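## Task

With the forceps T1 (which grip a vial by its cap), carry yellow vial 4 from well E2 of vial rack R1 to well F5 of tube carrier TC so it rests upright on the bottom of F5. All other vials must stay upright in their own wells, R1 and TC must remain seated in their nests, and T1 must end up back in holder H1 with both tips in one slot while H1 stands flat on its base. Nothing may count as done if only the robot is holding it in place: release everything and move the arms away at the end.

## Robot and tools

Robot: two six-joint arms with parallel grippers, named left_arm and right_arm. The names are labels, not image sides. TC sits between the arms. Well labels are printed on top of R1 and TC (letters for rows, numbers for columns, a triangle marks A1). Vials are picked up by their caps using the forceps T1, which live in holder H1.

Scene frame: origin on the table top midway between the arms, +z up, +x out across the table, left_arm on the +y side. Arm roots: left_arm at (-0.049, +0.282, 0) m, quat_wxyz (+0.999, 0, 0, +0.054); right_arm at (-0.050, -0.358, 0) m, quat_wxyz (+0.998, 0, 0, +0.058). Gripper fingers point along the gripper's +z axis and close along its y axis. end_effector_position is the point between the pads, roughly 1 cm behind the fingertips; the printed hand position can be somewhat off, more so when reaching far.

Tool execute_actions: argument actions is a list holding at most one item. An empty list just reports the state. A wait is {"steps": N}, N up to 300 control steps of 1/30 s each, counted from the previous result. A motion is {"rows": [...], "steps": N}, N from 1 to 15 (default 15), with 1 to 15 rows; each row is used for one step and the final row repeats to fill the remaining steps. Optional pictures (true/false) controls whether camera images come back. A refused call moves nothing.

Each row is a single flat list of 14 numbers covering both arms, always all 14: left_arm waist, shoulder, elbow, wrist pitch, wrist yaw, wrist roll, gripper; then the same seven for right_arm. The six joint numbers are absolute target angles in radians (same convention as Joint positions), not offsets. Stated ranges per arm: waist -2.618 to 3.054, shoulder 0.000 to 3.142, elbow 0.000 to 3.142, wrist pitch -1.571 to 1.571, wrist yaw -1.571 to 1.571, wrist roll -2.094 to 2.094. True ends may differ by up to 0.036 rad; a target more than 0.036 past a stated end and beyond the current angle gets the call refused; a target past the true end is clipped there and a "joint sent to its limit" line may appear (possibly about an earlier motion). The gripper number is an absolute command on a -1 (closed) to +1 (fully open) scale.

Motion behaviour: each joint's target is kept within a lead of its measured angle (waist 0.202, shoulder 0.258, elbow 0.238, wrist pitch 0.573, wrist yaw and roll 0.522 rad), and targets that would move the gripper more than 70 mm from where it is get scaled back, so large moves take several calls. Friction can leave a joint up to about 0.031 rad short, and tiny changes may not move it. Between calls, arms keep heading for the last row sent until they settle or a step is HELD.

Gripping: grip_measured uses the -1..+1 scale; pads meet near -0.94 and each millimetre of object width adds about 0.0208. Per-gripper reading bias up to about 0.02. Commanding below an object's width squeezes harder, up to roughly 50 to 62 N per pad (less for parts under about 5 mm thick). Keep resending the closing number to keep a grip. Joint positions also list the opening in metres (0.093 open to 0.000 closed); on a held rigid object it can read up to about 12 mm under its width.

Result lines: per-arm pose (end_effector_position in m, end_effector_quat_wxyz), Joint positions, Joint velocities, joint torques (offset, scaled and noisy). "joint command not followed" means the clearance check altered or blocked targets on some steps; HELD marks steps where your row was not (fully) sent. MOTOR HOT appears from 75 °C; OVER-TEMPERATURE FAULT means an arm was stopped (at 90 °C for 10 s; at 100 °C it goes limp and falls). Holding loads heats motors.

Tool zoom_image: camera is one of cam_head_left, cam_head_right, cam_left_wrist, cam_right_wrist (each 504x504); region [x0, y0, x1, y1] in pixels from the top-left, at most 504 by 504. Tool read_manual: optional section "licences", returns licence text only. Tool finished_scene: scene (1 or 2) ends that scene irreversibly and grades it.

Avoid: knocking or dropping anything off the table, letting the arms collide or shove each other, slips, drops, slamming and hard pushes. Outside forces may occasionally tug a held part or nudge loose items.

Each tool is called after "Emit:" by a JSON object that holds its "method" and its "body".

## Session

Emit:
{"method": "execute_actions", "body": {"actions": []}}

Scene clock: 0.00 s of 12600.00 s.
left_arm: end_effector_position=(+0.5177, +0.4265, +0.1530) grip_measured=+1.000 end_effector_quat_wxyz=(+0.300, -0.556, +0.701, -0.332) | right_arm: end_effector_position=(+0.0785, -0.1489, +0.1240) grip_measured=+0.991 end_effector_quat_wxyz=(-0.063, +0.898, -0.351, -0.259)
Joint positions: left_arm=[ 0.258  2.124  1.741 -0.333  0.418 -1.168  0.093] | right_arm=[ 0.559  1.561  1.177 -1.353 -0.515 -1.766  0.093]
Joint velocities: left_arm=[-0.002  0.012  0.007  0.007  0.037 -0.007  0.   ] | right_arm=[-0.017 -0.002  0.002  0.007 -0.037 -0.007  0.   ]
Joint torques (N m, as the arm reports them, + toward a larger angle): no reading
Motor temperatures (°C, as the motors report them): left_arm=[23 24 24 24 23 24] | right_arm=[23 25 23 23 22 24]

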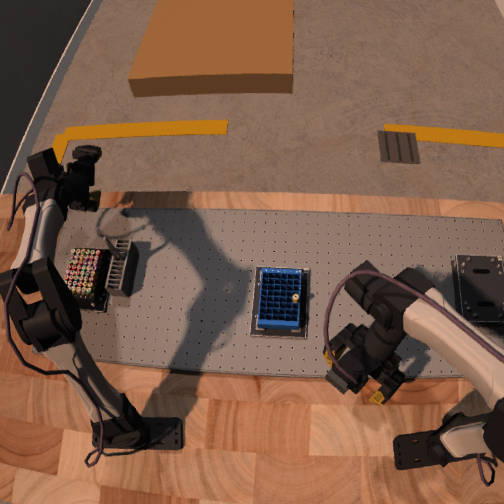

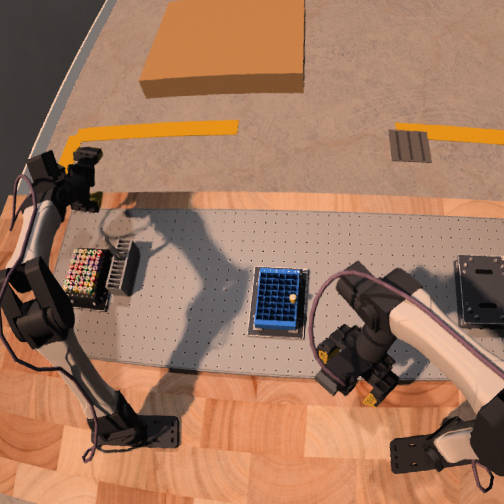

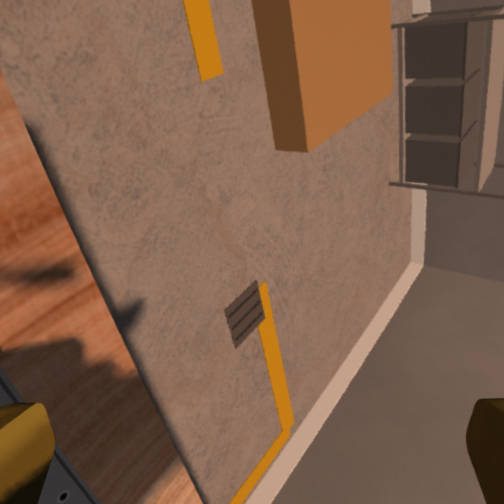

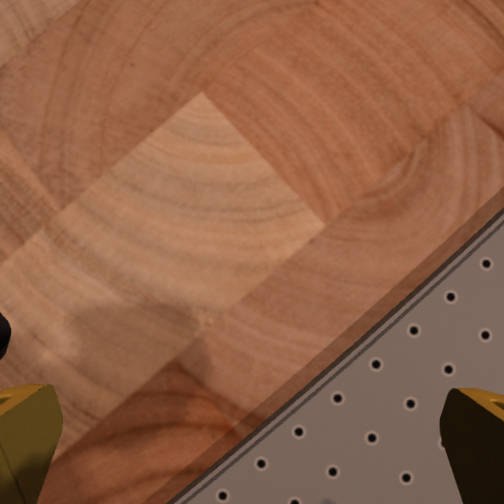

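Emit:
{"method": "zoom_image", "body": {"camera": "cam_head_left", "region": [40, 200, 180, 340]}}

Emit:
{"method": "zoom_image", "body": {"camera": "cam_head_left", "region": [230, 250, 330, 350]}}

Region (40, 200, 180, 340) of cam_head_left's 504x504 image, scaled by 3.600, with more detail than that image has.

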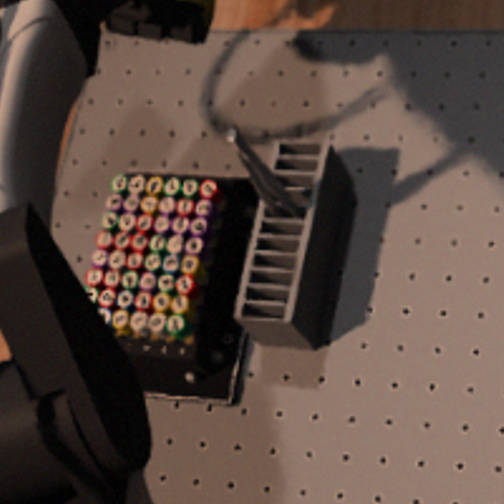

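Region (230, 250, 330, 350) of cam_head_left's 504x504 image, scaled by 5.040, with more detail than that image has.

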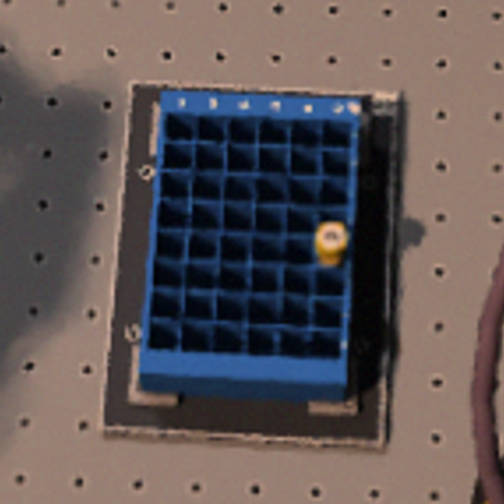

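Emit:
{"method": "execute_actions", "body": {"actions": [{"rows":[[0.094,1.835,1.893,-1.45,0,0,1,0.559,1.561,1.177,-1.353,-0.515,-1.766,1]],"steps":15}], "pictures": false}}

Emit:
{"method": "execute_actions", "body": {"actions": [{"steps":45}]}}

Scene clock: 19.13 s of 12600.00 s.
left_arm: end_effector_position=(+0.3522, +0.3564, +0.2199) grip_measured=+1.000 end_effector_quat_wxyz=(+0.175, -0.191, +0.966, -0.023) | right_arm: end_effector_position=(+0.0785, -0.1489, +0.1240) grip_measured=+0.991 end_effector_quat_wxyz=(-0.063, +0.898, -0.351, -0.259)
Joint positions: left_arm=[ 0.094  1.815  1.888 -1.291  0.048 -0.196  0.093] | right_arm=[ 0.559  1.561  1.177 -1.353 -0.515 -1.766  0.093]
Joint velocities: left_arm=[-0.007  0.09  -0.017 -1.15  -0.3    1.194  0.   ] | right_arm=[-0.002  0.007 -0.022 -0.051 -0.007  0.022  0.   ]
Joint torques (N m, as the arm reports them, + toward a larger angle): left_arm=[-0.76 -8.92  8.4   1.07 -0.02  0.06] | right_arm=[-0.1  -5.54  6.09 -0.09 -0.38 -0.03]
Motor temperatures (°C, as the motors report them): left_arm=[23 33 27 27 23 24] | right_arm=[23 27 25 23 22 24]
Steps of this call (steps 1 to 90: nothing new was sent; then 15.63 s passed at rest; steps 91 to 105: all 15 steps of this action). Readings (joint positions):
91: left_arm=[0.250 2.115 1.751 -0.373 0.383 -1.127] | right_arm=[0.559 1.561 1.177 -1.353 -0.515 -1.766]
92: left_arm=[0.238 2.100 1.759 -0.437 0.339 -1.077] | right_arm=[0.559 1.561 1.177 -1.353 -0.515 -1.766]
94: left_arm=[0.200 2.049 1.778 -0.560 0.271 -0.976] | right_arm=[0.559 1.561 1.177 -1.353 -0.515 -1.766]
98: left_arm=[0.121 1.920 1.840 -0.834 0.164 -0.716] | right_arm=[0.559 1.561 1.177 -1.353 -0.515 -1.766]
105: the state above

Scene clock: 20.63 s of 12600.00 s.
left_arm: end_effector_position=(+0.3188, +0.3563, +0.2048) grip_measured=+1.000 end_effector_quat_wxyz=(+0.095, -0.104, +0.990, +0.005) | right_arm: end_effector_position=(+0.0785, -0.1489, +0.1240) grip_measured=+0.991 end_effector_quat_wxyz=(-0.063, +0.898, -0.351, -0.259)
Joint positions: left_arm=[ 0.094  1.83   1.888 -1.438  0.008 -0.007  0.093] | right_arm=[ 0.559  1.561  1.177 -1.353 -0.515 -1.766  0.093]
Joint velocities: left_arm=[-0.017  0.007 -0.002 -0.051  0.037 -0.037  0.   ] | right_arm=[ 0.002 -0.002 -0.037  0.007 -0.081 -0.007 -0.   ]
Joint torques (N m, as the arm reports them, + toward a larger angle): left_arm=[-0.43 -9.77  7.99  0.59 -0.05  0.08] | right_arm=[-0.22 -5.49  6.09 -0.07 -0.37 -0.04]
Motor temperatures (°C, as the motors report them): left_arm=[23 33 27 27 23 24] | right_arm=[23 27 25 23 22 24]
Steps of this call (steps 1 to 30: the robot went on to your last target; steps 31 to 45: nothing new was sent). Readings (joint positions):
1: left_arm=[0.094 1.819 1.888 -1.325 0.039 -0.157] | right_arm=[0.559 1.561 1.177 -1.353 -0.515 -1.766]
2: left_arm=[0.094 1.823 1.888 -1.351 0.032 -0.127] | right_arm=[0.559 1.561 1.177 -1.353 -0.515 -1.766]
4: left_arm=[0.094 1.828 1.888 -1.386 0.023 -0.083] | right_arm=[0.559 1.561 1.177 -1.353 -0.515 -1.766]
8: left_arm=[0.094 1.830 1.888 -1.419 0.014 -0.038] | right_arm=[0.559 1.561 1.177 -1.353 -0.515 -1.766]
45: the state above
All arms were judged still, so your last target was given up. Only a new action makes them travel on or press farther. Fingers that are still opening or closing keep moving.

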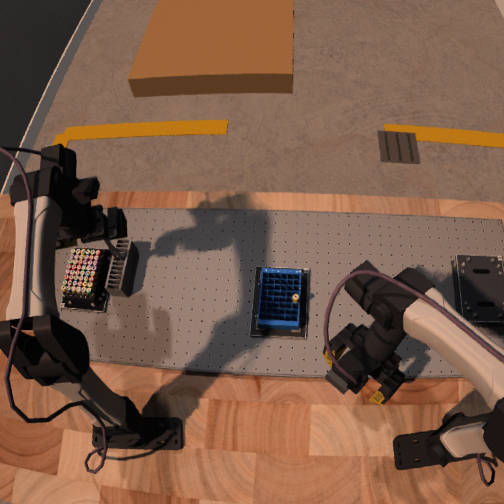

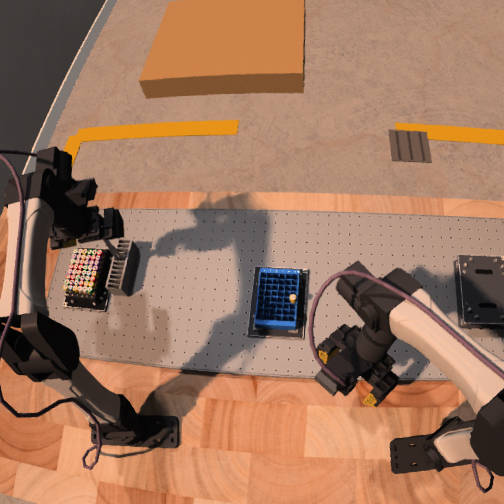

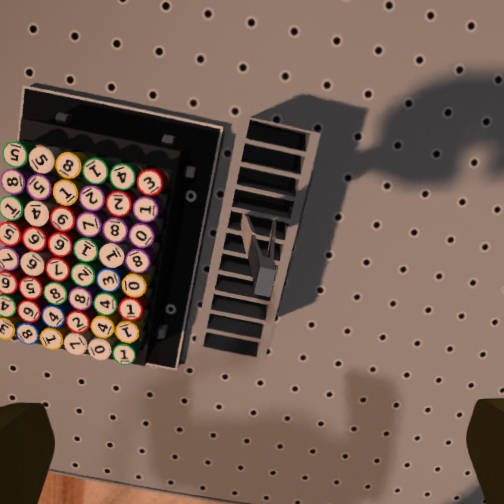

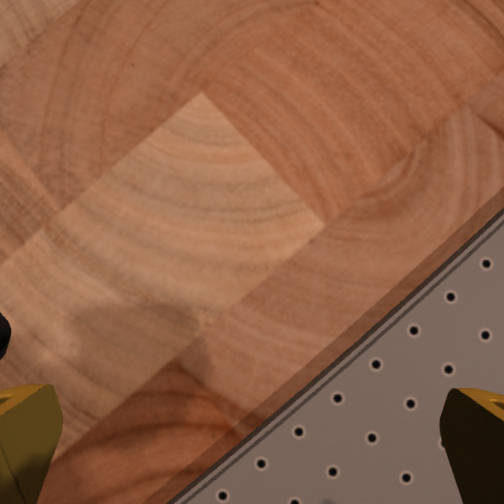

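Emit:
{"method": "execute_actions", "body": {"actions": [{"rows":[[0.082,2.06,2.043,-1.554,0,0.2,1,0.559,1.561,1.177,-1.353,-0.515,-1.766,1]],"steps":15}], "pictures": false}}

Emit:
{"method": "execute_actions", "body": {"actions": [{"steps":40}]}}

Scene clock: 32.17 s of 12600.00 s.
left_arm: end_effector_position=(+0.3368, +0.3592, +0.1505) grip_measured=+1.000 end_effector_quat_wxyz=(-0.005, -0.007, +1.000, -0.005) | right_arm: end_effector_position=(+0.0785, -0.1489, +0.1240) grip_measured=+0.991 end_effector_quat_wxyz=(-0.063, +0.898, -0.351, -0.259)
Joint positions: left_arm=[ 0.092  2.077  2.031 -1.535  0.007  0.186  0.093] | right_arm=[ 0.559  1.561  1.177 -1.353 -0.515 -1.766  0.093]
Joint velocities: left_arm=[ 0.002 -0.061 -0.022 -0.11  -0.022  0.051  0.   ] | right_arm=[-0.002 -0.017  0.022 -0.007 -0.037  0.066  0.001]
Joint torques (N m, as the arm reports them, + toward a larger angle): left_arm=[ -1.28 -13.76   8.32   0.18  -0.02   0.1 ] | right_arm=[-0.25 -5.53  6.11 -0.07 -0.44  0.03]
Motor temperatures (°C, as the motors report them): left_arm=[23 33 28 26 23 24] | right_arm=[23 27 26 23 22 24]
Steps of this call (steps 1 to 90: nothing new was sent; then 8.03 s passed at rest; steps 91 to 105: all 15 steps of this action). Readings (joint positions):
91: left_arm=[0.094 1.859 1.924 -1.473 0.007 0.024] | right_arm=[0.559 1.561 1.177 -1.353 -0.515 -1.766]
92: left_arm=[0.094 1.905 1.981 -1.499 0.007 0.058] | right_arm=[0.559 1.561 1.177 -1.353 -0.515 -1.766]
94: left_arm=[0.093 1.990 2.030 -1.499 0.007 0.107] | right_arm=[0.559 1.561 1.177 -1.353 -0.515 -1.766]
98: left_arm=[0.092 2.089 2.031 -1.515 0.007 0.158] | right_arm=[0.559 1.561 1.177 -1.353 -0.515 -1.766]
105: the state above

Scene clock: 33.50 s of 12600.00 s.
left_arm: end_effector_position=(+0.3355, +0.3590, +0.1512) grip_measured=+1.000 end_effector_quat_wxyz=(-0.006, -0.004, +1.000, -0.005) | right_arm: end_effector_position=(+0.0785, -0.1489, +0.1240) grip_measured=+0.991 end_effector_quat_wxyz=(-0.063, +0.898, -0.351, -0.259)
Joint positions: left_arm=[ 0.092  2.076  2.031 -1.54   0.007  0.193  0.093] | right_arm=[ 0.559  1.561  1.177 -1.353 -0.515 -1.766  0.093]
Joint velocities: left_arm=[-0.007  0.002 -0.007  0.007 -0.007  0.081  0.   ] | right_arm=[-0.002  0.002  0.002 -0.051 -0.066 -0.066  0.   ]
Joint torques (N m, as the arm reports them, + toward a larger angle): left_arm=[ -1.29 -13.79   8.33   0.18  -0.04   0.1 ] | right_arm=[-0.13 -5.52  6.15 -0.06 -0.36 -0.02]
Motor temperatures (°C, as the motors report them): left_arm=[23 34 28 26 23 24] | right_arm=[23 27 26 23 22 24]
Steps of this call (steps 1 to 15: the robot went on to your last target; steps 16 to 40: nothing new was sent). Readings (joint positions):
1: left_arm=[0.092 2.076 2.031 -1.537 0.007 0.187] | right_arm=[0.559 1.561 1.177 -1.353 -0.515 -1.766]
2: left_arm=[0.092 2.076 2.031 -1.538 0.007 0.189] | right_arm=[0.559 1.561 1.177 -1.353 -0.515 -1.766]
4: left_arm=[0.092 2.076 2.031 -1.539 0.007 0.190] | right_arm=[0.559 1.561 1.177 -1.353 -0.515 -1.766]
8: left_arm=[0.092 2.076 2.031 -1.540 0.007 0.192] | right_arm=[0.559 1.561 1.177 -1.353 -0.515 -1.766]
40: the state above
All arms were judged still, so your last target was given up. Only a new action makes them travel on or press farther. Fingers that are still opening or closing keep moving.

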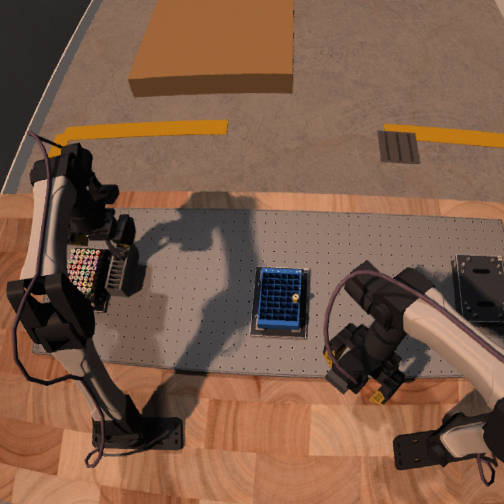

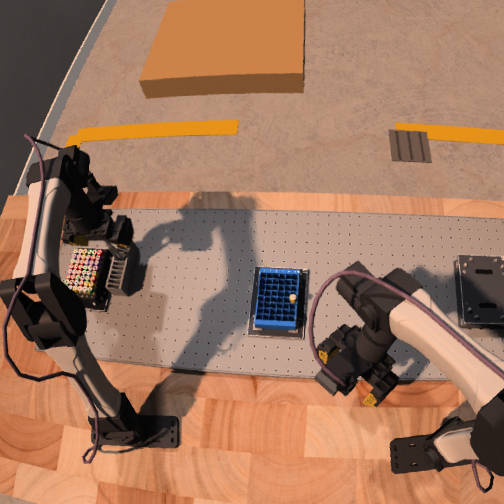

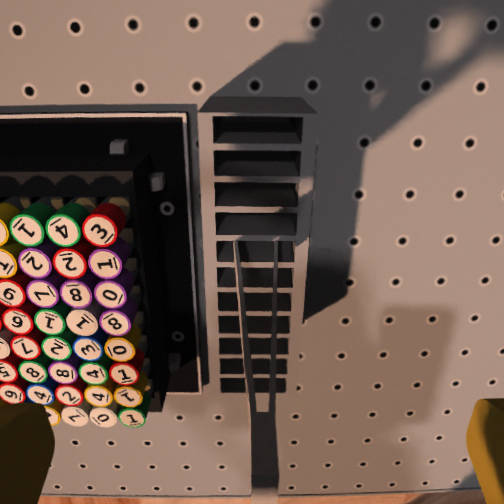

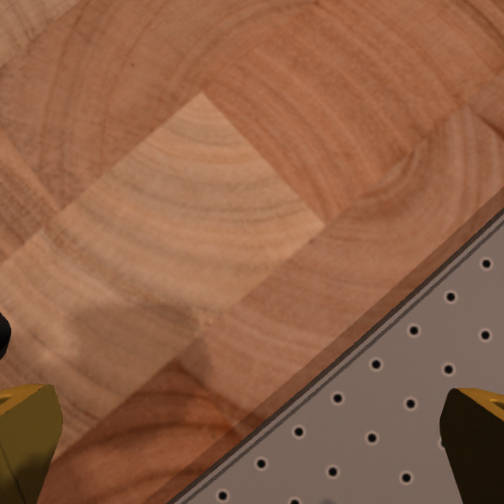

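Emit:
{"method": "execute_actions", "body": {"actions": [{"rows":[[0.082,2.06,1.96,-1.48,0,0.2,0.2,0.559,1.561,1.177,-1.353,-0.515,-1.766,1],[0.082,2.05,1.93,-1.46,0,0.2,0.2,0.559,1.561,1.177,-1.353,-0.515,-1.766,1],[0.082,2.04,1.9,-1.43,0,0.2,0.2,0.559,1.561,1.177,-1.353,-0.515,-1.766,1],[0.082,2.035,1.87,-1.4,0,0.2,0.2,0.559,1.561,1.177,-1.353,-0.515,-1.766,1],[0.082,2.03,1.84,-1.37,0,0.2,0.2,0.559,1.561,1.177,-1.353,-0.515,-1.766,1],[0.082,2.025,1.81,-1.34,0,0.2,0.2,0.559,1.561,1.177,-1.353,-0.515,-1.766,1],[0.082,2.02,1.79,-1.33,0,0.2,0.2,0.559,1.561,1.177,-1.353,-0.515,-1.766,1]],"steps":15}], "pictures": false}}

Emit:
{"method": "execute_actions", "body": {"actions": [{"steps":30}]}}

Scene clock: 39.67 s of 12600.00 s.
left_arm: end_effector_position=(+0.3283, +0.3575, +0.1057) grip_measured=+0.201 end_effector_quat_wxyz=(-0.015, -0.004, +1.000, -0.007) | right_arm: end_effector_position=(+0.0785, -0.1489, +0.1240) grip_measured=+0.991 end_effector_quat_wxyz=(-0.063, +0.898, -0.351, -0.259)
Joint positions: left_arm=[ 0.092  2.042  1.798 -1.359  0.007  0.193  0.055] | right_arm=[ 0.559  1.561  1.177 -1.353 -0.515 -1.766  0.093]
Joint velocities: left_arm=[-0.022 -0.042 -0.007  0.095  0.007 -0.022  0.   ] | right_arm=[-0.012 -0.007 -0.007 -0.037  0.007  0.007  0.002]
Joint torques (N m, as the arm reports them, + toward a larger angle): left_arm=[ -1.3  -14.07   6.63   0.35  -0.02   0.07] | right_arm=[-0.08 -5.66  6.11 -0.11 -0.43 -0.05]
Motor temperatures (°C, as the motors report them): left_arm=[23 35 28 26 23 24] | right_arm=[23 28 26 23 22 24]
Steps of this call (steps 1 to 90: nothing new was sent; then 2.67 s passed at rest; steps 91 to 105: all 15 steps of this action). Readings (joint positions):
91: left_arm=[0.092 2.073 2.021 -1.531 0.007 0.193] | right_arm=[0.559 1.561 1.177 -1.353 -0.515 -1.766]
92: left_arm=[0.092 2.066 1.999 -1.516 0.007 0.193] | right_arm=[0.559 1.561 1.177 -1.353 -0.515 -1.766]
94: left_arm=[0.092 2.053 1.940 -1.484 0.007 0.193] | right_arm=[0.559 1.561 1.177 -1.353 -0.515 -1.766]
98: left_arm=[0.092 2.043 1.825 -1.411 0.007 0.193] | right_arm=[0.559 1.561 1.177 -1.353 -0.515 -1.766]
105: the state above

Scene clock: 40.67 s of 12600.00 s.
left_arm: end_effector_position=(+0.3318, +0.3582, +0.1062) grip_measured=+0.201 end_effector_quat_wxyz=(-0.007, -0.004, +1.000, -0.005) | right_arm: end_effector_position=(+0.0785, -0.1489, +0.1240) grip_measured=+0.991 end_effector_quat_wxyz=(-0.063, +0.898, -0.351, -0.259)
Joint positions: left_arm=[ 0.092  2.04   1.798 -1.344  0.007  0.193  0.055] | right_arm=[ 0.559  1.561  1.177 -1.353 -0.515 -1.766  0.093]
Joint velocities: left_arm=[-0.007 -0.002 -0.007  0.051 -0.007 -0.022 -0.   ] | right_arm=[-0.012 -0.007  0.012 -0.007  0.066 -0.051 -0.001]
Joint torques (N m, as the arm reports them, + toward a larger angle): left_arm=[ -1.37 -14.04   6.73   0.38   0.     0.04] | right_arm=[-0.02 -5.56  6.11 -0.08 -0.42 -0.06]
Motor temperatures (°C, as the motors report them): left_arm=[23 35 28 26 23 24] | right_arm=[23 28 26 23 22 24]
Steps of this call (steps 1 to 30: the robot went on to your last target). Readings (joint positions):
1: left_arm=[0.092 2.041 1.798 -1.356 0.007 0.193] | right_arm=[0.559 1.561 1.177 -1.353 -0.515 -1.766]
2: left_arm=[0.092 2.040 1.798 -1.353 0.007 0.193] | right_arm=[0.559 1.561 1.177 -1.353 -0.515 -1.766]
4: left_arm=[0.092 2.040 1.798 -1.349 0.007 0.193] | right_arm=[0.559 1.561 1.177 -1.353 -0.515 -1.766]
8: left_arm=[0.092 2.040 1.798 -1.346 0.007 0.193] | right_arm=[0.559 1.561 1.177 -1.353 -0.515 -1.766]
30: the state above
All arms were judged still, so your last target was given up. Only a new action makes them travel on or press farther. Fingers that are still opening or closing keep moving.

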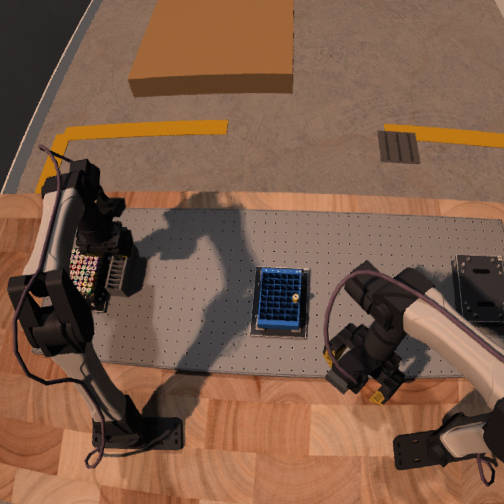

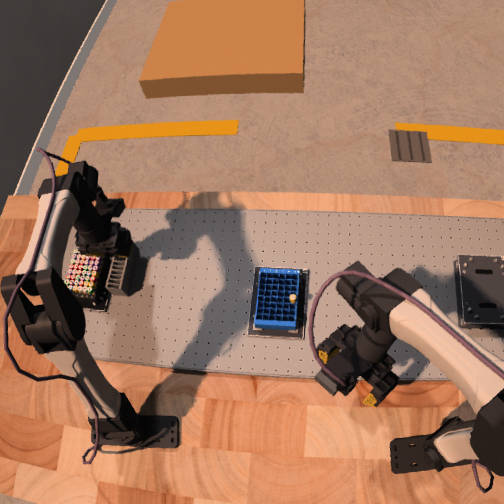

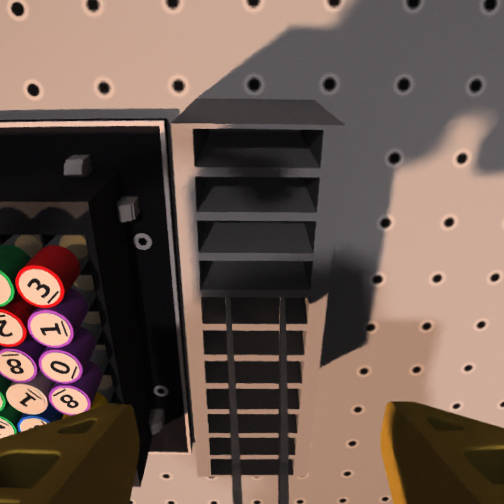

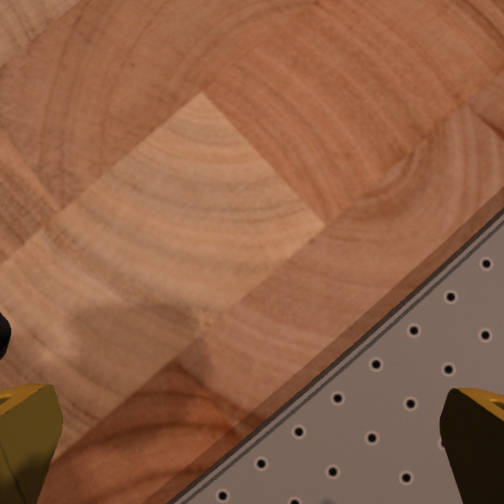

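Emit:
{"method": "execute_actions", "body": {"actions": [{"rows":[[0.082,2.02,1.79,-1.33,0,0.2,-0.72,0.559,1.561,1.177,-1.353,-0.515,-1.766,1]],"steps":15}]}}

Scene clock: 42.97 s of 12600.00 s.
left_arm: end_effector_position=(+0.3319, +0.3582, +0.1062) grip_measured=-0.718 end_effector_quat_wxyz=(-0.007, -0.004, +1.000, -0.005) | right_arm: end_effector_position=(+0.0785, -0.1489, +0.1240) grip_measured=+0.991 end_effector_quat_wxyz=(-0.063, +0.898, -0.351, -0.259)
Joint positions: left_arm=[ 0.092  2.04   1.798 -1.344  0.007  0.193  0.011] | right_arm=[ 0.559  1.561  1.177 -1.353 -0.515 -1.766  0.093]
Joint velocities: left_arm=[-0.007 -0.017  0.012  0.007  0.037 -0.095 -0.001] | right_arm=[-0.012 -0.002 -0.002 -0.022 -0.037 -0.037  0.   ]
Joint torques (N m, as the arm reports them, + toward a larger angle): left_arm=[ -1.27 -13.96   6.68   0.38  -0.01   0.08] | right_arm=[-0.1  -5.55  6.07 -0.09 -0.37 -0.04]
Motor temperatures (°C, as the motors report them): left_arm=[23 36 28 25 23 24] | right_arm=[23 28 26 23 22 24]
Steps of this call (steps 1 to 54: nothing new was sent; steps 55 to 69: all 15 steps of this action). Readings (joint positions):
55: left_arm=[0.092 2.040 1.798 -1.344 0.007 0.193] | right_arm=[0.559 1.561 1.177 -1.353 -0.515 -1.766]
56: left_arm=[0.092 2.040 1.798 -1.344 0.007 0.193] | right_arm=[0.559 1.561 1.177 -1.353 -0.515 -1.766]
58: left_arm=[0.092 2.040 1.798 -1.344 0.007 0.193] | right_arm=[0.559 1.561 1.177 -1.353 -0.515 -1.766]
62: left_arm=[0.092 2.040 1.798 -1.344 0.007 0.193] | right_arm=[0.559 1.561 1.177 -1.353 -0.515 -1.766]
69: the state above

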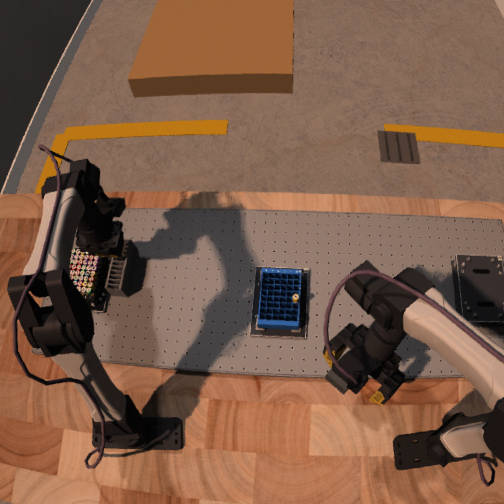

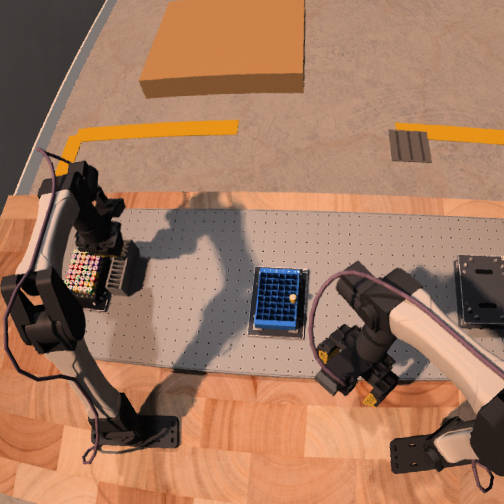

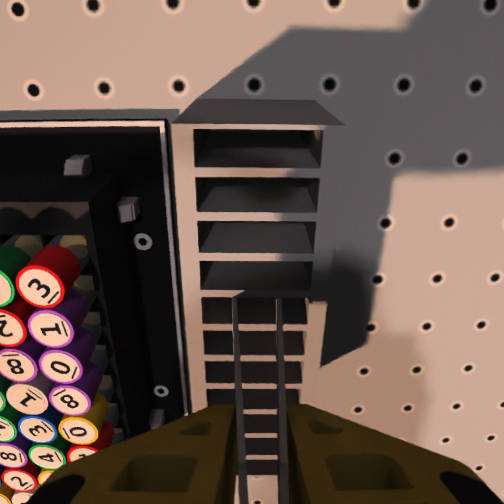

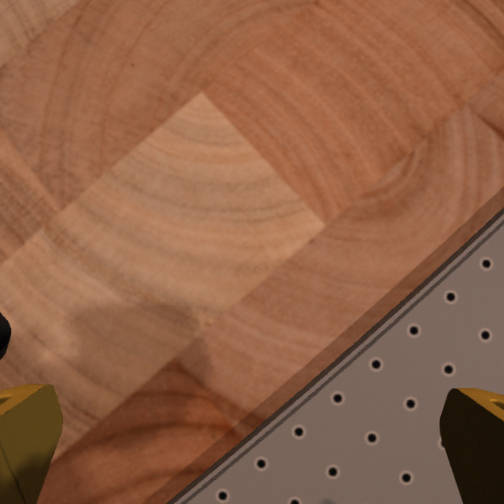

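Emit:
{"method": "execute_actions", "body": {"actions": [{"rows":[[0.082,2.022,1.815,-1.35,0,0.2,-0.72,0.559,1.561,1.177,-1.353,-0.515,-1.766,1],[0.082,2.024,1.84,-1.37,0,0.2,-0.72,0.559,1.561,1.177,-1.353,-0.515,-1.766,1],[0.082,2.026,1.865,-1.39,0,0.2,-0.72,0.559,1.561,1.177,-1.353,-0.515,-1.766,1],[0.082,2.028,1.89,-1.41,0,0.2,-0.72,0.559,1.561,1.177,-1.353,-0.515,-1.766,1],[0.082,2.03,1.915,-1.435,0,0.2,-0.72,0.559,1.561,1.177,-1.353,-0.515,-1.766,1],[0.082,2.033,1.94,-1.46,0,0.2,-0.72,0.559,1.561,1.177,-1.353,-0.515,-1.766,1],[0.082,2.036,1.965,-1.48,0,0.2,-0.72,0.559,1.561,1.177,-1.353,-0.515,-1.766,1],[0.082,2.039,1.99,-1.5,0,0.2,-0.72,0.559,1.561,1.177,-1.353,-0.515,-1.766,1],[0.082,2.042,2.015,-1.52,0,0.2,-0.72,0.559,1.561,1.177,-1.353,-0.515,-1.766,1],[0.082,2.045,2.04,-1.54,0,0.2,-0.72,0.559,1.561,1.177,-1.353,-0.515,-1.766,1],[0.082,2.048,2.06,-1.56,0,0.2,-0.72,0.559,1.561,1.177,-1.353,-0.515,-1.766,1]],"steps":15}], "pictures": false}}

Emit:
{"method": "execute_actions", "body": {"actions": [{"steps":30}]}}

Scene clock: 48.20 s of 12600.00 s.
left_arm: end_effector_position=(+0.3438, +0.3607, +0.1681) grip_measured=-0.719 end_effector_quat_wxyz=(+0.033, -0.004, +0.999, +0.003) | right_arm: end_effector_position=(+0.0785, -0.1489, +0.1240) grip_measured=+0.991 end_effector_quat_wxyz=(-0.063, +0.898, -0.351, -0.259)
Joint positions: left_arm=[ 0.092  2.04   2.044 -1.509  0.007  0.193  0.011] | right_arm=[ 0.559  1.561  1.177 -1.353 -0.515 -1.766  0.093]
Joint velocities: left_arm=[-0.012  0.012 -0.012 -0.271  0.007  0.022 -0.001] | right_arm=[ 0.002 -0.002 -0.002  0.022  0.037 -0.007 -0.   ]
Joint torques (N m, as the arm reports them, + toward a larger angle): left_arm=[ -1.39 -11.68   8.93   0.27  -0.02   0.07] | right_arm=[-0.23 -5.5   6.18 -0.07 -0.38 -0.04]
Motor temperatures (°C, as the motors report them): left_arm=[23 37 28 25 23 24] | right_arm=[23 28 26 23 22 24]
Steps of this call (steps 1 to 15: the robot went on to your last target; steps 16 to 90: nothing new was sent; then 1.73 s passed at rest; steps 91 to 105: all 15 steps of this action). Readings (joint positions):
91: left_arm=[0.092 2.040 1.798 -1.344 0.007 0.193] | right_arm=[0.559 1.561 1.177 -1.353 -0.515 -1.766]
92: left_arm=[0.092 2.040 1.801 -1.347 0.007 0.193] | right_arm=[0.559 1.561 1.177 -1.353 -0.515 -1.766]
94: left_arm=[0.092 2.040 1.824 -1.364 0.007 0.193] | right_arm=[0.559 1.561 1.177 -1.353 -0.515 -1.766]
98: left_arm=[0.092 2.040 1.926 -1.420 0.007 0.193] | right_arm=[0.559 1.561 1.177 -1.353 -0.515 -1.766]
105: the state above

Scene clock: 49.20 s of 12600.00 s.
left_arm: end_effector_position=(+0.3349, +0.3588, +0.1674) grip_measured=-0.719 end_effector_quat_wxyz=(+0.014, -0.004, +1.000, -0.001) | right_arm: end_effector_position=(+0.0785, -0.1489, +0.1240) grip_measured=+0.991 end_effector_quat_wxyz=(-0.063, +0.898, -0.351, -0.259)
Joint positions: left_arm=[ 0.092  2.041  2.044 -1.547  0.007  0.193  0.011] | right_arm=[ 0.559  1.561  1.177 -1.353 -0.515 -1.766  0.093]
Joint velocities: left_arm=[-0.002  0.002 -0.012 -0.037  0.007  0.051  0.001] | right_arm=[-0.012 -0.007 -0.007  0.022 -0.022 -0.007  0.   ]
Joint torques (N m, as the arm reports them, + toward a larger angle): left_arm=[ -1.25 -11.48   8.59   0.26  -0.04   0.1 ] | right_arm=[-0.21 -5.47  6.11 -0.05 -0.4   0.  ]
Motor temperatures (°C, as the motors report them): left_arm=[23 37 28 25 23 24] | right_arm=[23 28 26 23 22 24]
Steps of this call (steps 1 to 30: the robot went on to your last target). Readings (joint positions):
1: left_arm=[0.092 2.040 2.044 -1.517 0.007 0.193] | right_arm=[0.559 1.561 1.177 -1.353 -0.515 -1.766]
2: left_arm=[0.092 2.041 2.044 -1.524 0.007 0.193] | right_arm=[0.559 1.561 1.177 -1.353 -0.515 -1.766]
4: left_arm=[0.092 2.041 2.044 -1.533 0.007 0.193] | right_arm=[0.559 1.561 1.177 -1.353 -0.515 -1.766]
8: left_arm=[0.092 2.041 2.044 -1.542 0.007 0.193] | right_arm=[0.559 1.561 1.177 -1.353 -0.515 -1.766]
30: the state above
All arms were judged still, so your last target was given up. Only a new action makes them travel on or press farther. Fingers that are still opening or closing keep moving.

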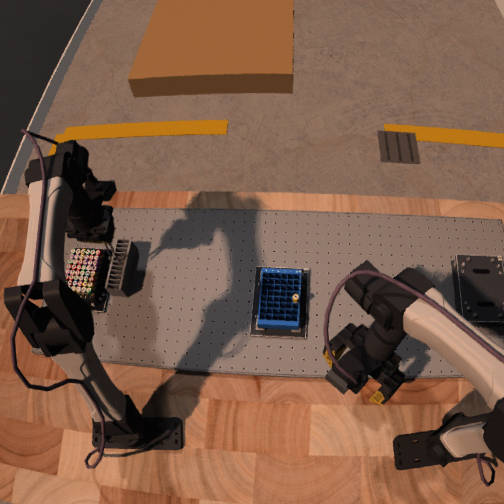

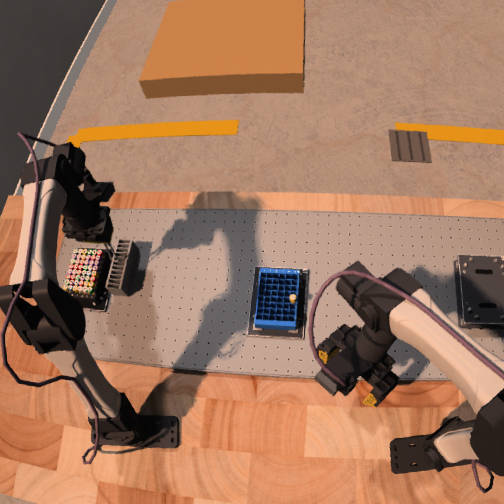

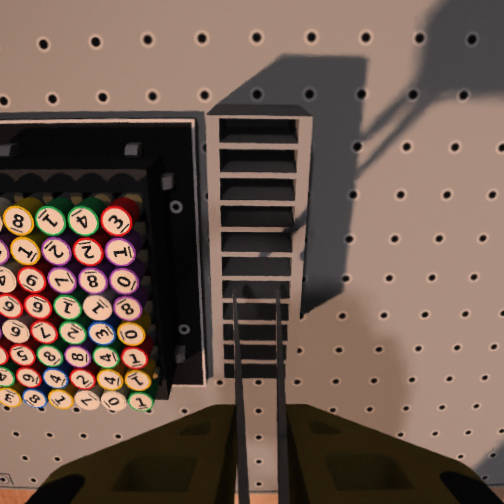

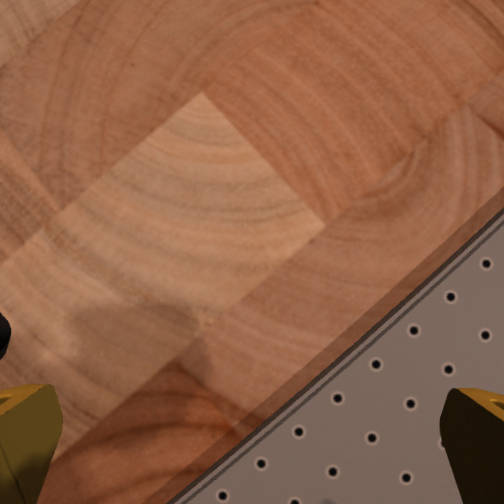

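Emit:
{"method": "execute_actions", "body": {"actions": [{"rows":[[0.34,1.85,1.79,-1.5,0,-0.344,-0.72,0.559,1.561,1.177,-1.353,-0.515,-1.766,1]],"steps":15}], "pictures": false}}

Emit:
{"method": "execute_actions", "body": {"actions": [{"steps":40}]}}

Scene clock: 57.03 s of 12600.00 s.
left_arm: end_effector_position=(+0.2614, +0.4353, +0.1708) grip_measured=-0.719 end_effector_quat_wxyz=(+0.004, -0.376, +0.927, +0.004) | right_arm: end_effector_position=(+0.0785, -0.1489, +0.1240) grip_measured=+0.991 end_effector_quat_wxyz=(-0.063, +0.898, -0.351, -0.259)
Joint positions: left_arm=[ 0.347  1.861  1.807 -1.508 -0.007 -0.315  0.011] | right_arm=[ 0.559  1.561  1.177 -1.353 -0.515 -1.766  0.093]
Joint velocities: left_arm=[ 0.002  0.017  0.012 -0.022 -0.095 -0.198  0.002] | right_arm=[-0.002 -0.002 -0.012 -0.022  0.007  0.007 -0.   ]
Joint torques (N m, as the arm reports them, + toward a larger angle): left_arm=[ -0.99 -11.19   5.84   0.4    0.07  -0.07] | right_arm=[-0.22 -5.65  6.12 -0.11 -0.45  0.02]
Motor temperatures (°C, as the motors report them): left_arm=[23 38 29 25 23 24] | right_arm=[23 28 27 23 22 24]
Steps of this call (steps 1 to 90: nothing new was sent; then 4.33 s passed at rest; steps 91 to 105: all 15 steps of this action). Readings (joint positions):
91: left_arm=[0.107 2.018 2.005 -1.520 0.015 0.129] | right_arm=[0.559 1.561 1.177 -1.353 -0.515 -1.766]
92: left_arm=[0.136 1.982 1.939 -1.502 0.022 0.056] | right_arm=[0.559 1.561 1.177 -1.353 -0.515 -1.766]
94: left_arm=[0.241 1.920 1.847 -1.505 0.020 -0.072] | right_arm=[0.559 1.561 1.177 -1.353 -0.515 -1.766]
98: left_arm=[0.367 1.868 1.807 -1.508 -0.008 -0.231] | right_arm=[0.559 1.561 1.177 -1.353 -0.515 -1.766]
105: the state above

Scene clock: 58.37 s of 12600.00 s.
left_arm: end_effector_position=(+0.2614, +0.4353, +0.1708) grip_measured=-0.719 end_effector_quat_wxyz=(+0.004, -0.386, +0.923, +0.004) | right_arm: end_effector_position=(+0.0785, -0.1489, +0.1240) grip_measured=+0.991 end_effector_quat_wxyz=(-0.063, +0.898, -0.351, -0.259)
Joint positions: left_arm=[ 0.347  1.861  1.807 -1.508 -0.007 -0.337  0.011] | right_arm=[ 0.559  1.561  1.177 -1.353 -0.515 -1.766  0.093]
Joint velocities: left_arm=[-0.007 -0.002 -0.007 -0.037 -0.007  0.007 -0.   ] | right_arm=[-0.007 -0.007  0.007 -0.007  0.037 -0.022  0.   ]
Joint torques (N m, as the arm reports them, + toward a larger angle): left_arm=[ -1.17 -11.21   5.75   0.4    0.05  -0.06] | right_arm=[-0.06 -5.44  6.17 -0.14 -0.41 -0.04]
Motor temperatures (°C, as the motors report them): left_arm=[23 38 29 25 23 24] | right_arm=[23 28 27 23 22 24]
Steps of this call (steps 1 to 30: the robot went on to your last target; steps 31 to 40: nothing new was sent). Readings (joint positions):
1: left_arm=[0.347 1.861 1.807 -1.508 -0.007 -0.320] | right_arm=[0.559 1.561 1.177 -1.353 -0.515 -1.766]
2: left_arm=[0.347 1.861 1.807 -1.508 -0.007 -0.323] | right_arm=[0.559 1.561 1.177 -1.353 -0.515 -1.766]
4: left_arm=[0.347 1.861 1.807 -1.508 -0.007 -0.328] | right_arm=[0.559 1.561 1.177 -1.353 -0.515 -1.766]
8: left_arm=[0.347 1.861 1.807 -1.508 -0.007 -0.333] | right_arm=[0.559 1.561 1.177 -1.353 -0.515 -1.766]
40: the state above
All arms were judged still, so your last target was given up. Only a new action makes them travel on or press farther. Fingers that are still opening or closing keep moving.

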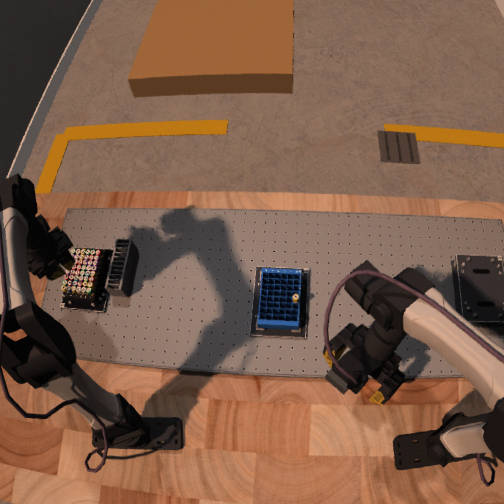

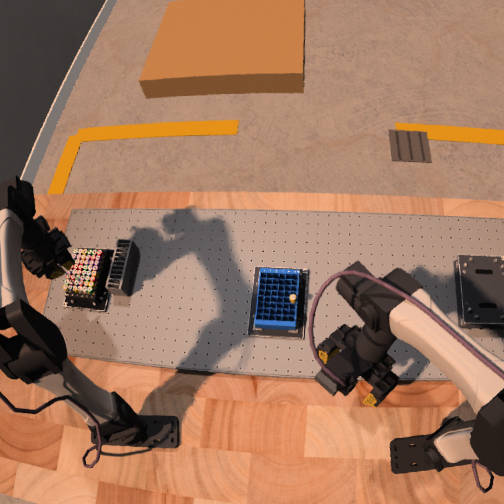

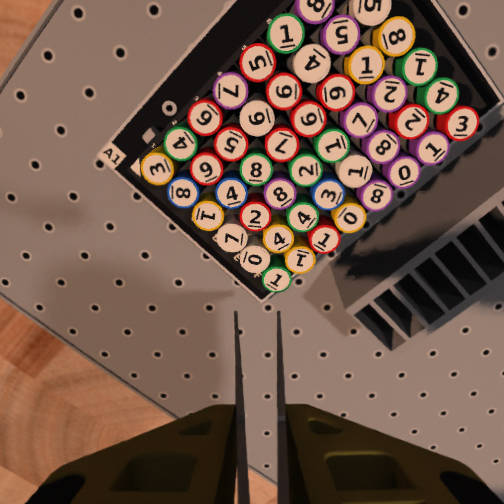

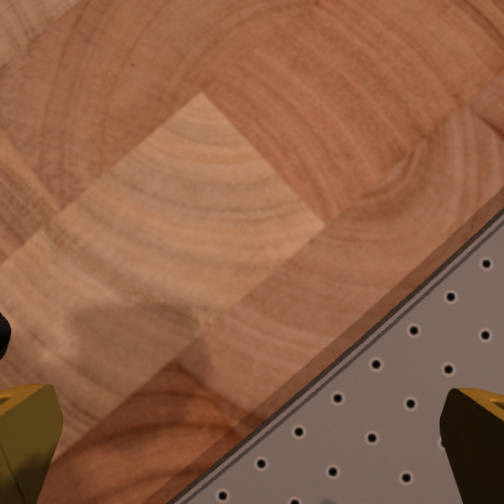

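Emit:
{"method": "execute_actions", "body": {"actions": [{"rows":[[0.34,1.865,1.8,-1.5,0,-0.344,-0.72,0.559,1.561,1.177,-1.353,-0.515,-1.766,1],[0.338,1.87,1.797,-1.495,0,-0.344,-0.72,0.559,1.561,1.177,-1.353,-0.515,-1.766,1],[0.336,1.875,1.794,-1.49,0,-0.344,-0.72,0.559,1.561,1.177,-1.353,-0.515,-1.766,1],[0.334,1.88,1.791,-1.485,0,-0.344,-0.72,0.559,1.561,1.177,-1.353,-0.515,-1.766,1],[0.332,1.885,1.788,-1.48,0,-0.344,-0.72,0.559,1.561,1.177,-1.353,-0.515,-1.766,1],[0.33,1.89,1.785,-1.472,0,-0.344,-0.72,0.559,1.561,1.177,-1.353,-0.515,-1.766,1],[0.328,1.895,1.782,-1.464,0,-0.344,-0.72,0.559,1.561,1.177,-1.353,-0.515,-1.766,1],[0.326,1.9,1.78,-1.456,0,-0.344,-0.72,0.559,1.561,1.177,-1.353,-0.515,-1.766,1],[0.326,1.905,1.78,-1.445,0,-0.344,-0.72,0.559,1.561,1.177,-1.353,-0.515,-1.766,1]],"steps":15}], "pictures": false}}

Emit:
{"method": "execute_actions", "body": {"actions": [{"steps":30}]}}

Scene clock: 70.10 s of 12600.00 s.
left_arm: end_effector_position=(+0.2718, +0.4356, +0.1529) grip_measured=-0.719 end_effector_quat_wxyz=(-0.003, -0.380, +0.925, +0.003) | right_arm: end_effector_position=(+0.0785, -0.1489, +0.1240) grip_measured=+0.991 end_effector_quat_wxyz=(-0.063, +0.898, -0.351, -0.259)
Joint positions: left_arm=[ 0.335  1.904  1.792 -1.464 -0.007 -0.337  0.011] | right_arm=[ 0.559  1.561  1.177 -1.353 -0.515 -1.766  0.093]
Joint velocities: left_arm=[-0.002 -0.012 -0.032  0.037 -0.037 -0.007  0.   ] | right_arm=[-0.012 -0.002  0.002  0.007  0.051 -0.022  0.   ]
Joint torques (N m, as the arm reports them, + toward a larger angle): left_arm=[ -1.28 -10.66   6.29   0.43   0.08  -0.04] | right_arm=[ 0.13 -5.59  6.04 -0.04 -0.41 -0.07]
Motor temperatures (°C, as the motors report them): left_arm=[23 38 29 25 23 24] | right_arm=[23 28 27 23 22 24]
Steps of this call (steps 1 to 90: nothing new was sent; then 8.23 s passed at rest; steps 91 to 105: all 15 steps of this action). Readings (joint positions):
91: left_arm=[0.347 1.861 1.807 -1.508 -0.007 -0.337] | right_arm=[0.559 1.561 1.177 -1.353 -0.515 -1.766]
92: left_arm=[0.347 1.861 1.807 -1.508 -0.007 -0.337] | right_arm=[0.559 1.561 1.177 -1.353 -0.515 -1.766]
94: left_arm=[0.347 1.862 1.807 -1.507 -0.007 -0.337] | right_arm=[0.559 1.561 1.177 -1.353 -0.515 -1.766]
98: left_arm=[0.341 1.876 1.806 -1.493 -0.007 -0.337] | right_arm=[0.559 1.561 1.177 -1.353 -0.515 -1.766]
105: the state above

Scene clock: 71.10 s of 12600.00 s.
left_arm: end_effector_position=(+0.2730, +0.4361, +0.1529) grip_measured=-0.719 end_effector_quat_wxyz=(-0.000, -0.380, +0.925, +0.003) | right_arm: end_effector_position=(+0.0785, -0.1489, +0.1240) grip_measured=+0.991 end_effector_quat_wxyz=(-0.063, +0.898, -0.351, -0.259)
Joint positions: left_arm=[ 0.335  1.904  1.792 -1.459 -0.007 -0.337  0.011] | right_arm=[ 0.559  1.561  1.177 -1.353 -0.515 -1.766  0.093]
Joint velocities: left_arm=[ 0.002  0.012 -0.002 -0.037 -0.007 -0.007  0.   ] | right_arm=[-0.012  0.002 -0.022 -0.037 -0.007 -0.051 -0.001]
Joint torques (N m, as the arm reports them, + toward a larger angle): left_arm=[ -1.28 -10.9    6.31   0.48   0.08  -0.04] | right_arm=[-0.09 -5.56  6.14 -0.12 -0.34 -0.01]
Motor temperatures (°C, as the motors report them): left_arm=[23 38 29 25 23 24] | right_arm=[23 29 27 23 22 24]
Steps of this call (steps 1 to 15: the robot went on to your last target; steps 16 to 30: nothing new was sent). Readings (joint positions):
1: left_arm=[0.335 1.904 1.792 -1.463 -0.007 -0.337] | right_arm=[0.559 1.561 1.177 -1.353 -0.515 -1.766]
2: left_arm=[0.335 1.904 1.792 -1.462 -0.007 -0.337] | right_arm=[0.559 1.561 1.177 -1.353 -0.515 -1.766]
4: left_arm=[0.335 1.904 1.792 -1.461 -0.007 -0.337] | right_arm=[0.559 1.561 1.177 -1.353 -0.515 -1.766]
8: left_arm=[0.335 1.904 1.792 -1.460 -0.007 -0.337] | right_arm=[0.559 1.561 1.177 -1.353 -0.515 -1.766]
30: the state above
All arms were judged still, so your last target was given up. Only a new action makes them travel on or press farther. Fingers that are still opening or closing keep moving.

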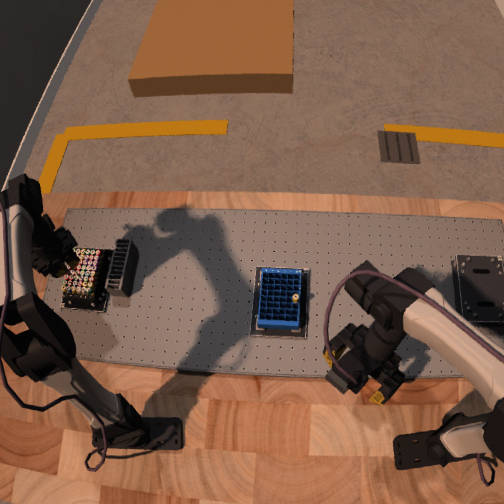

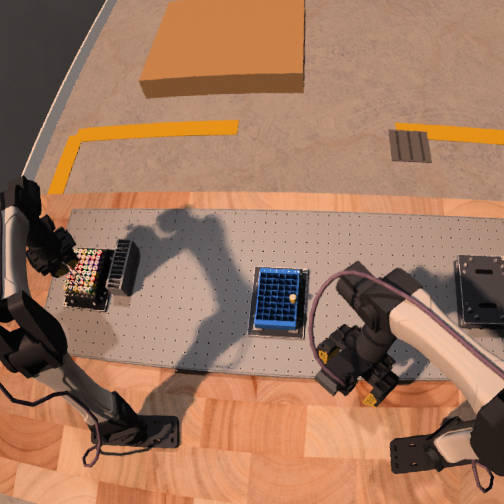

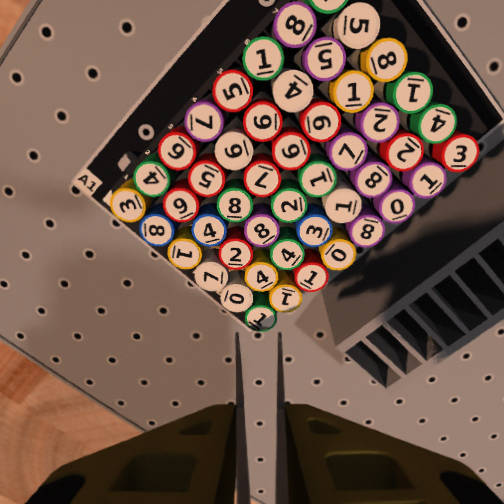

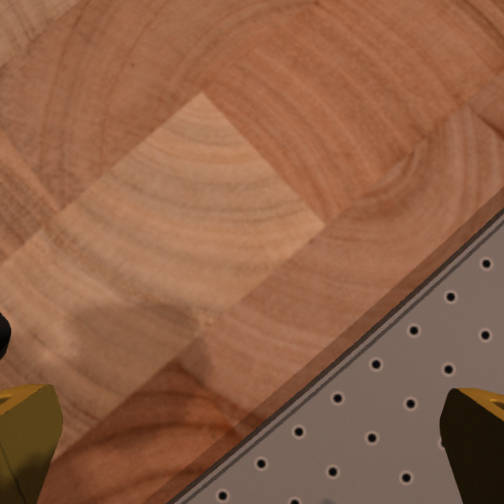

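Emit:
{"method": "zoom_image", "body": {"camera": "cam_head_right", "region": [0, 190, 140, 330]}}

Region (0, 190, 140, 330) of cam_head_right's 504x504 image, scaled by 3.600, with more detail than that image has.

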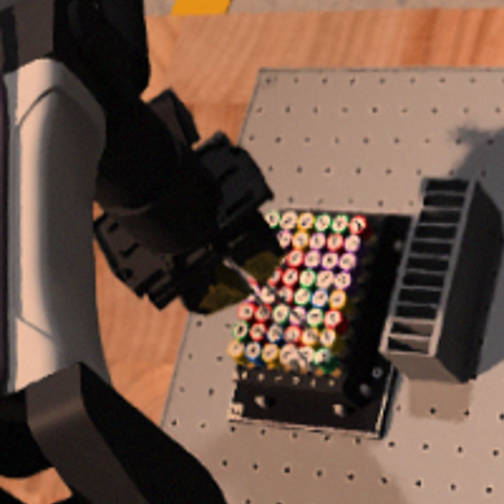

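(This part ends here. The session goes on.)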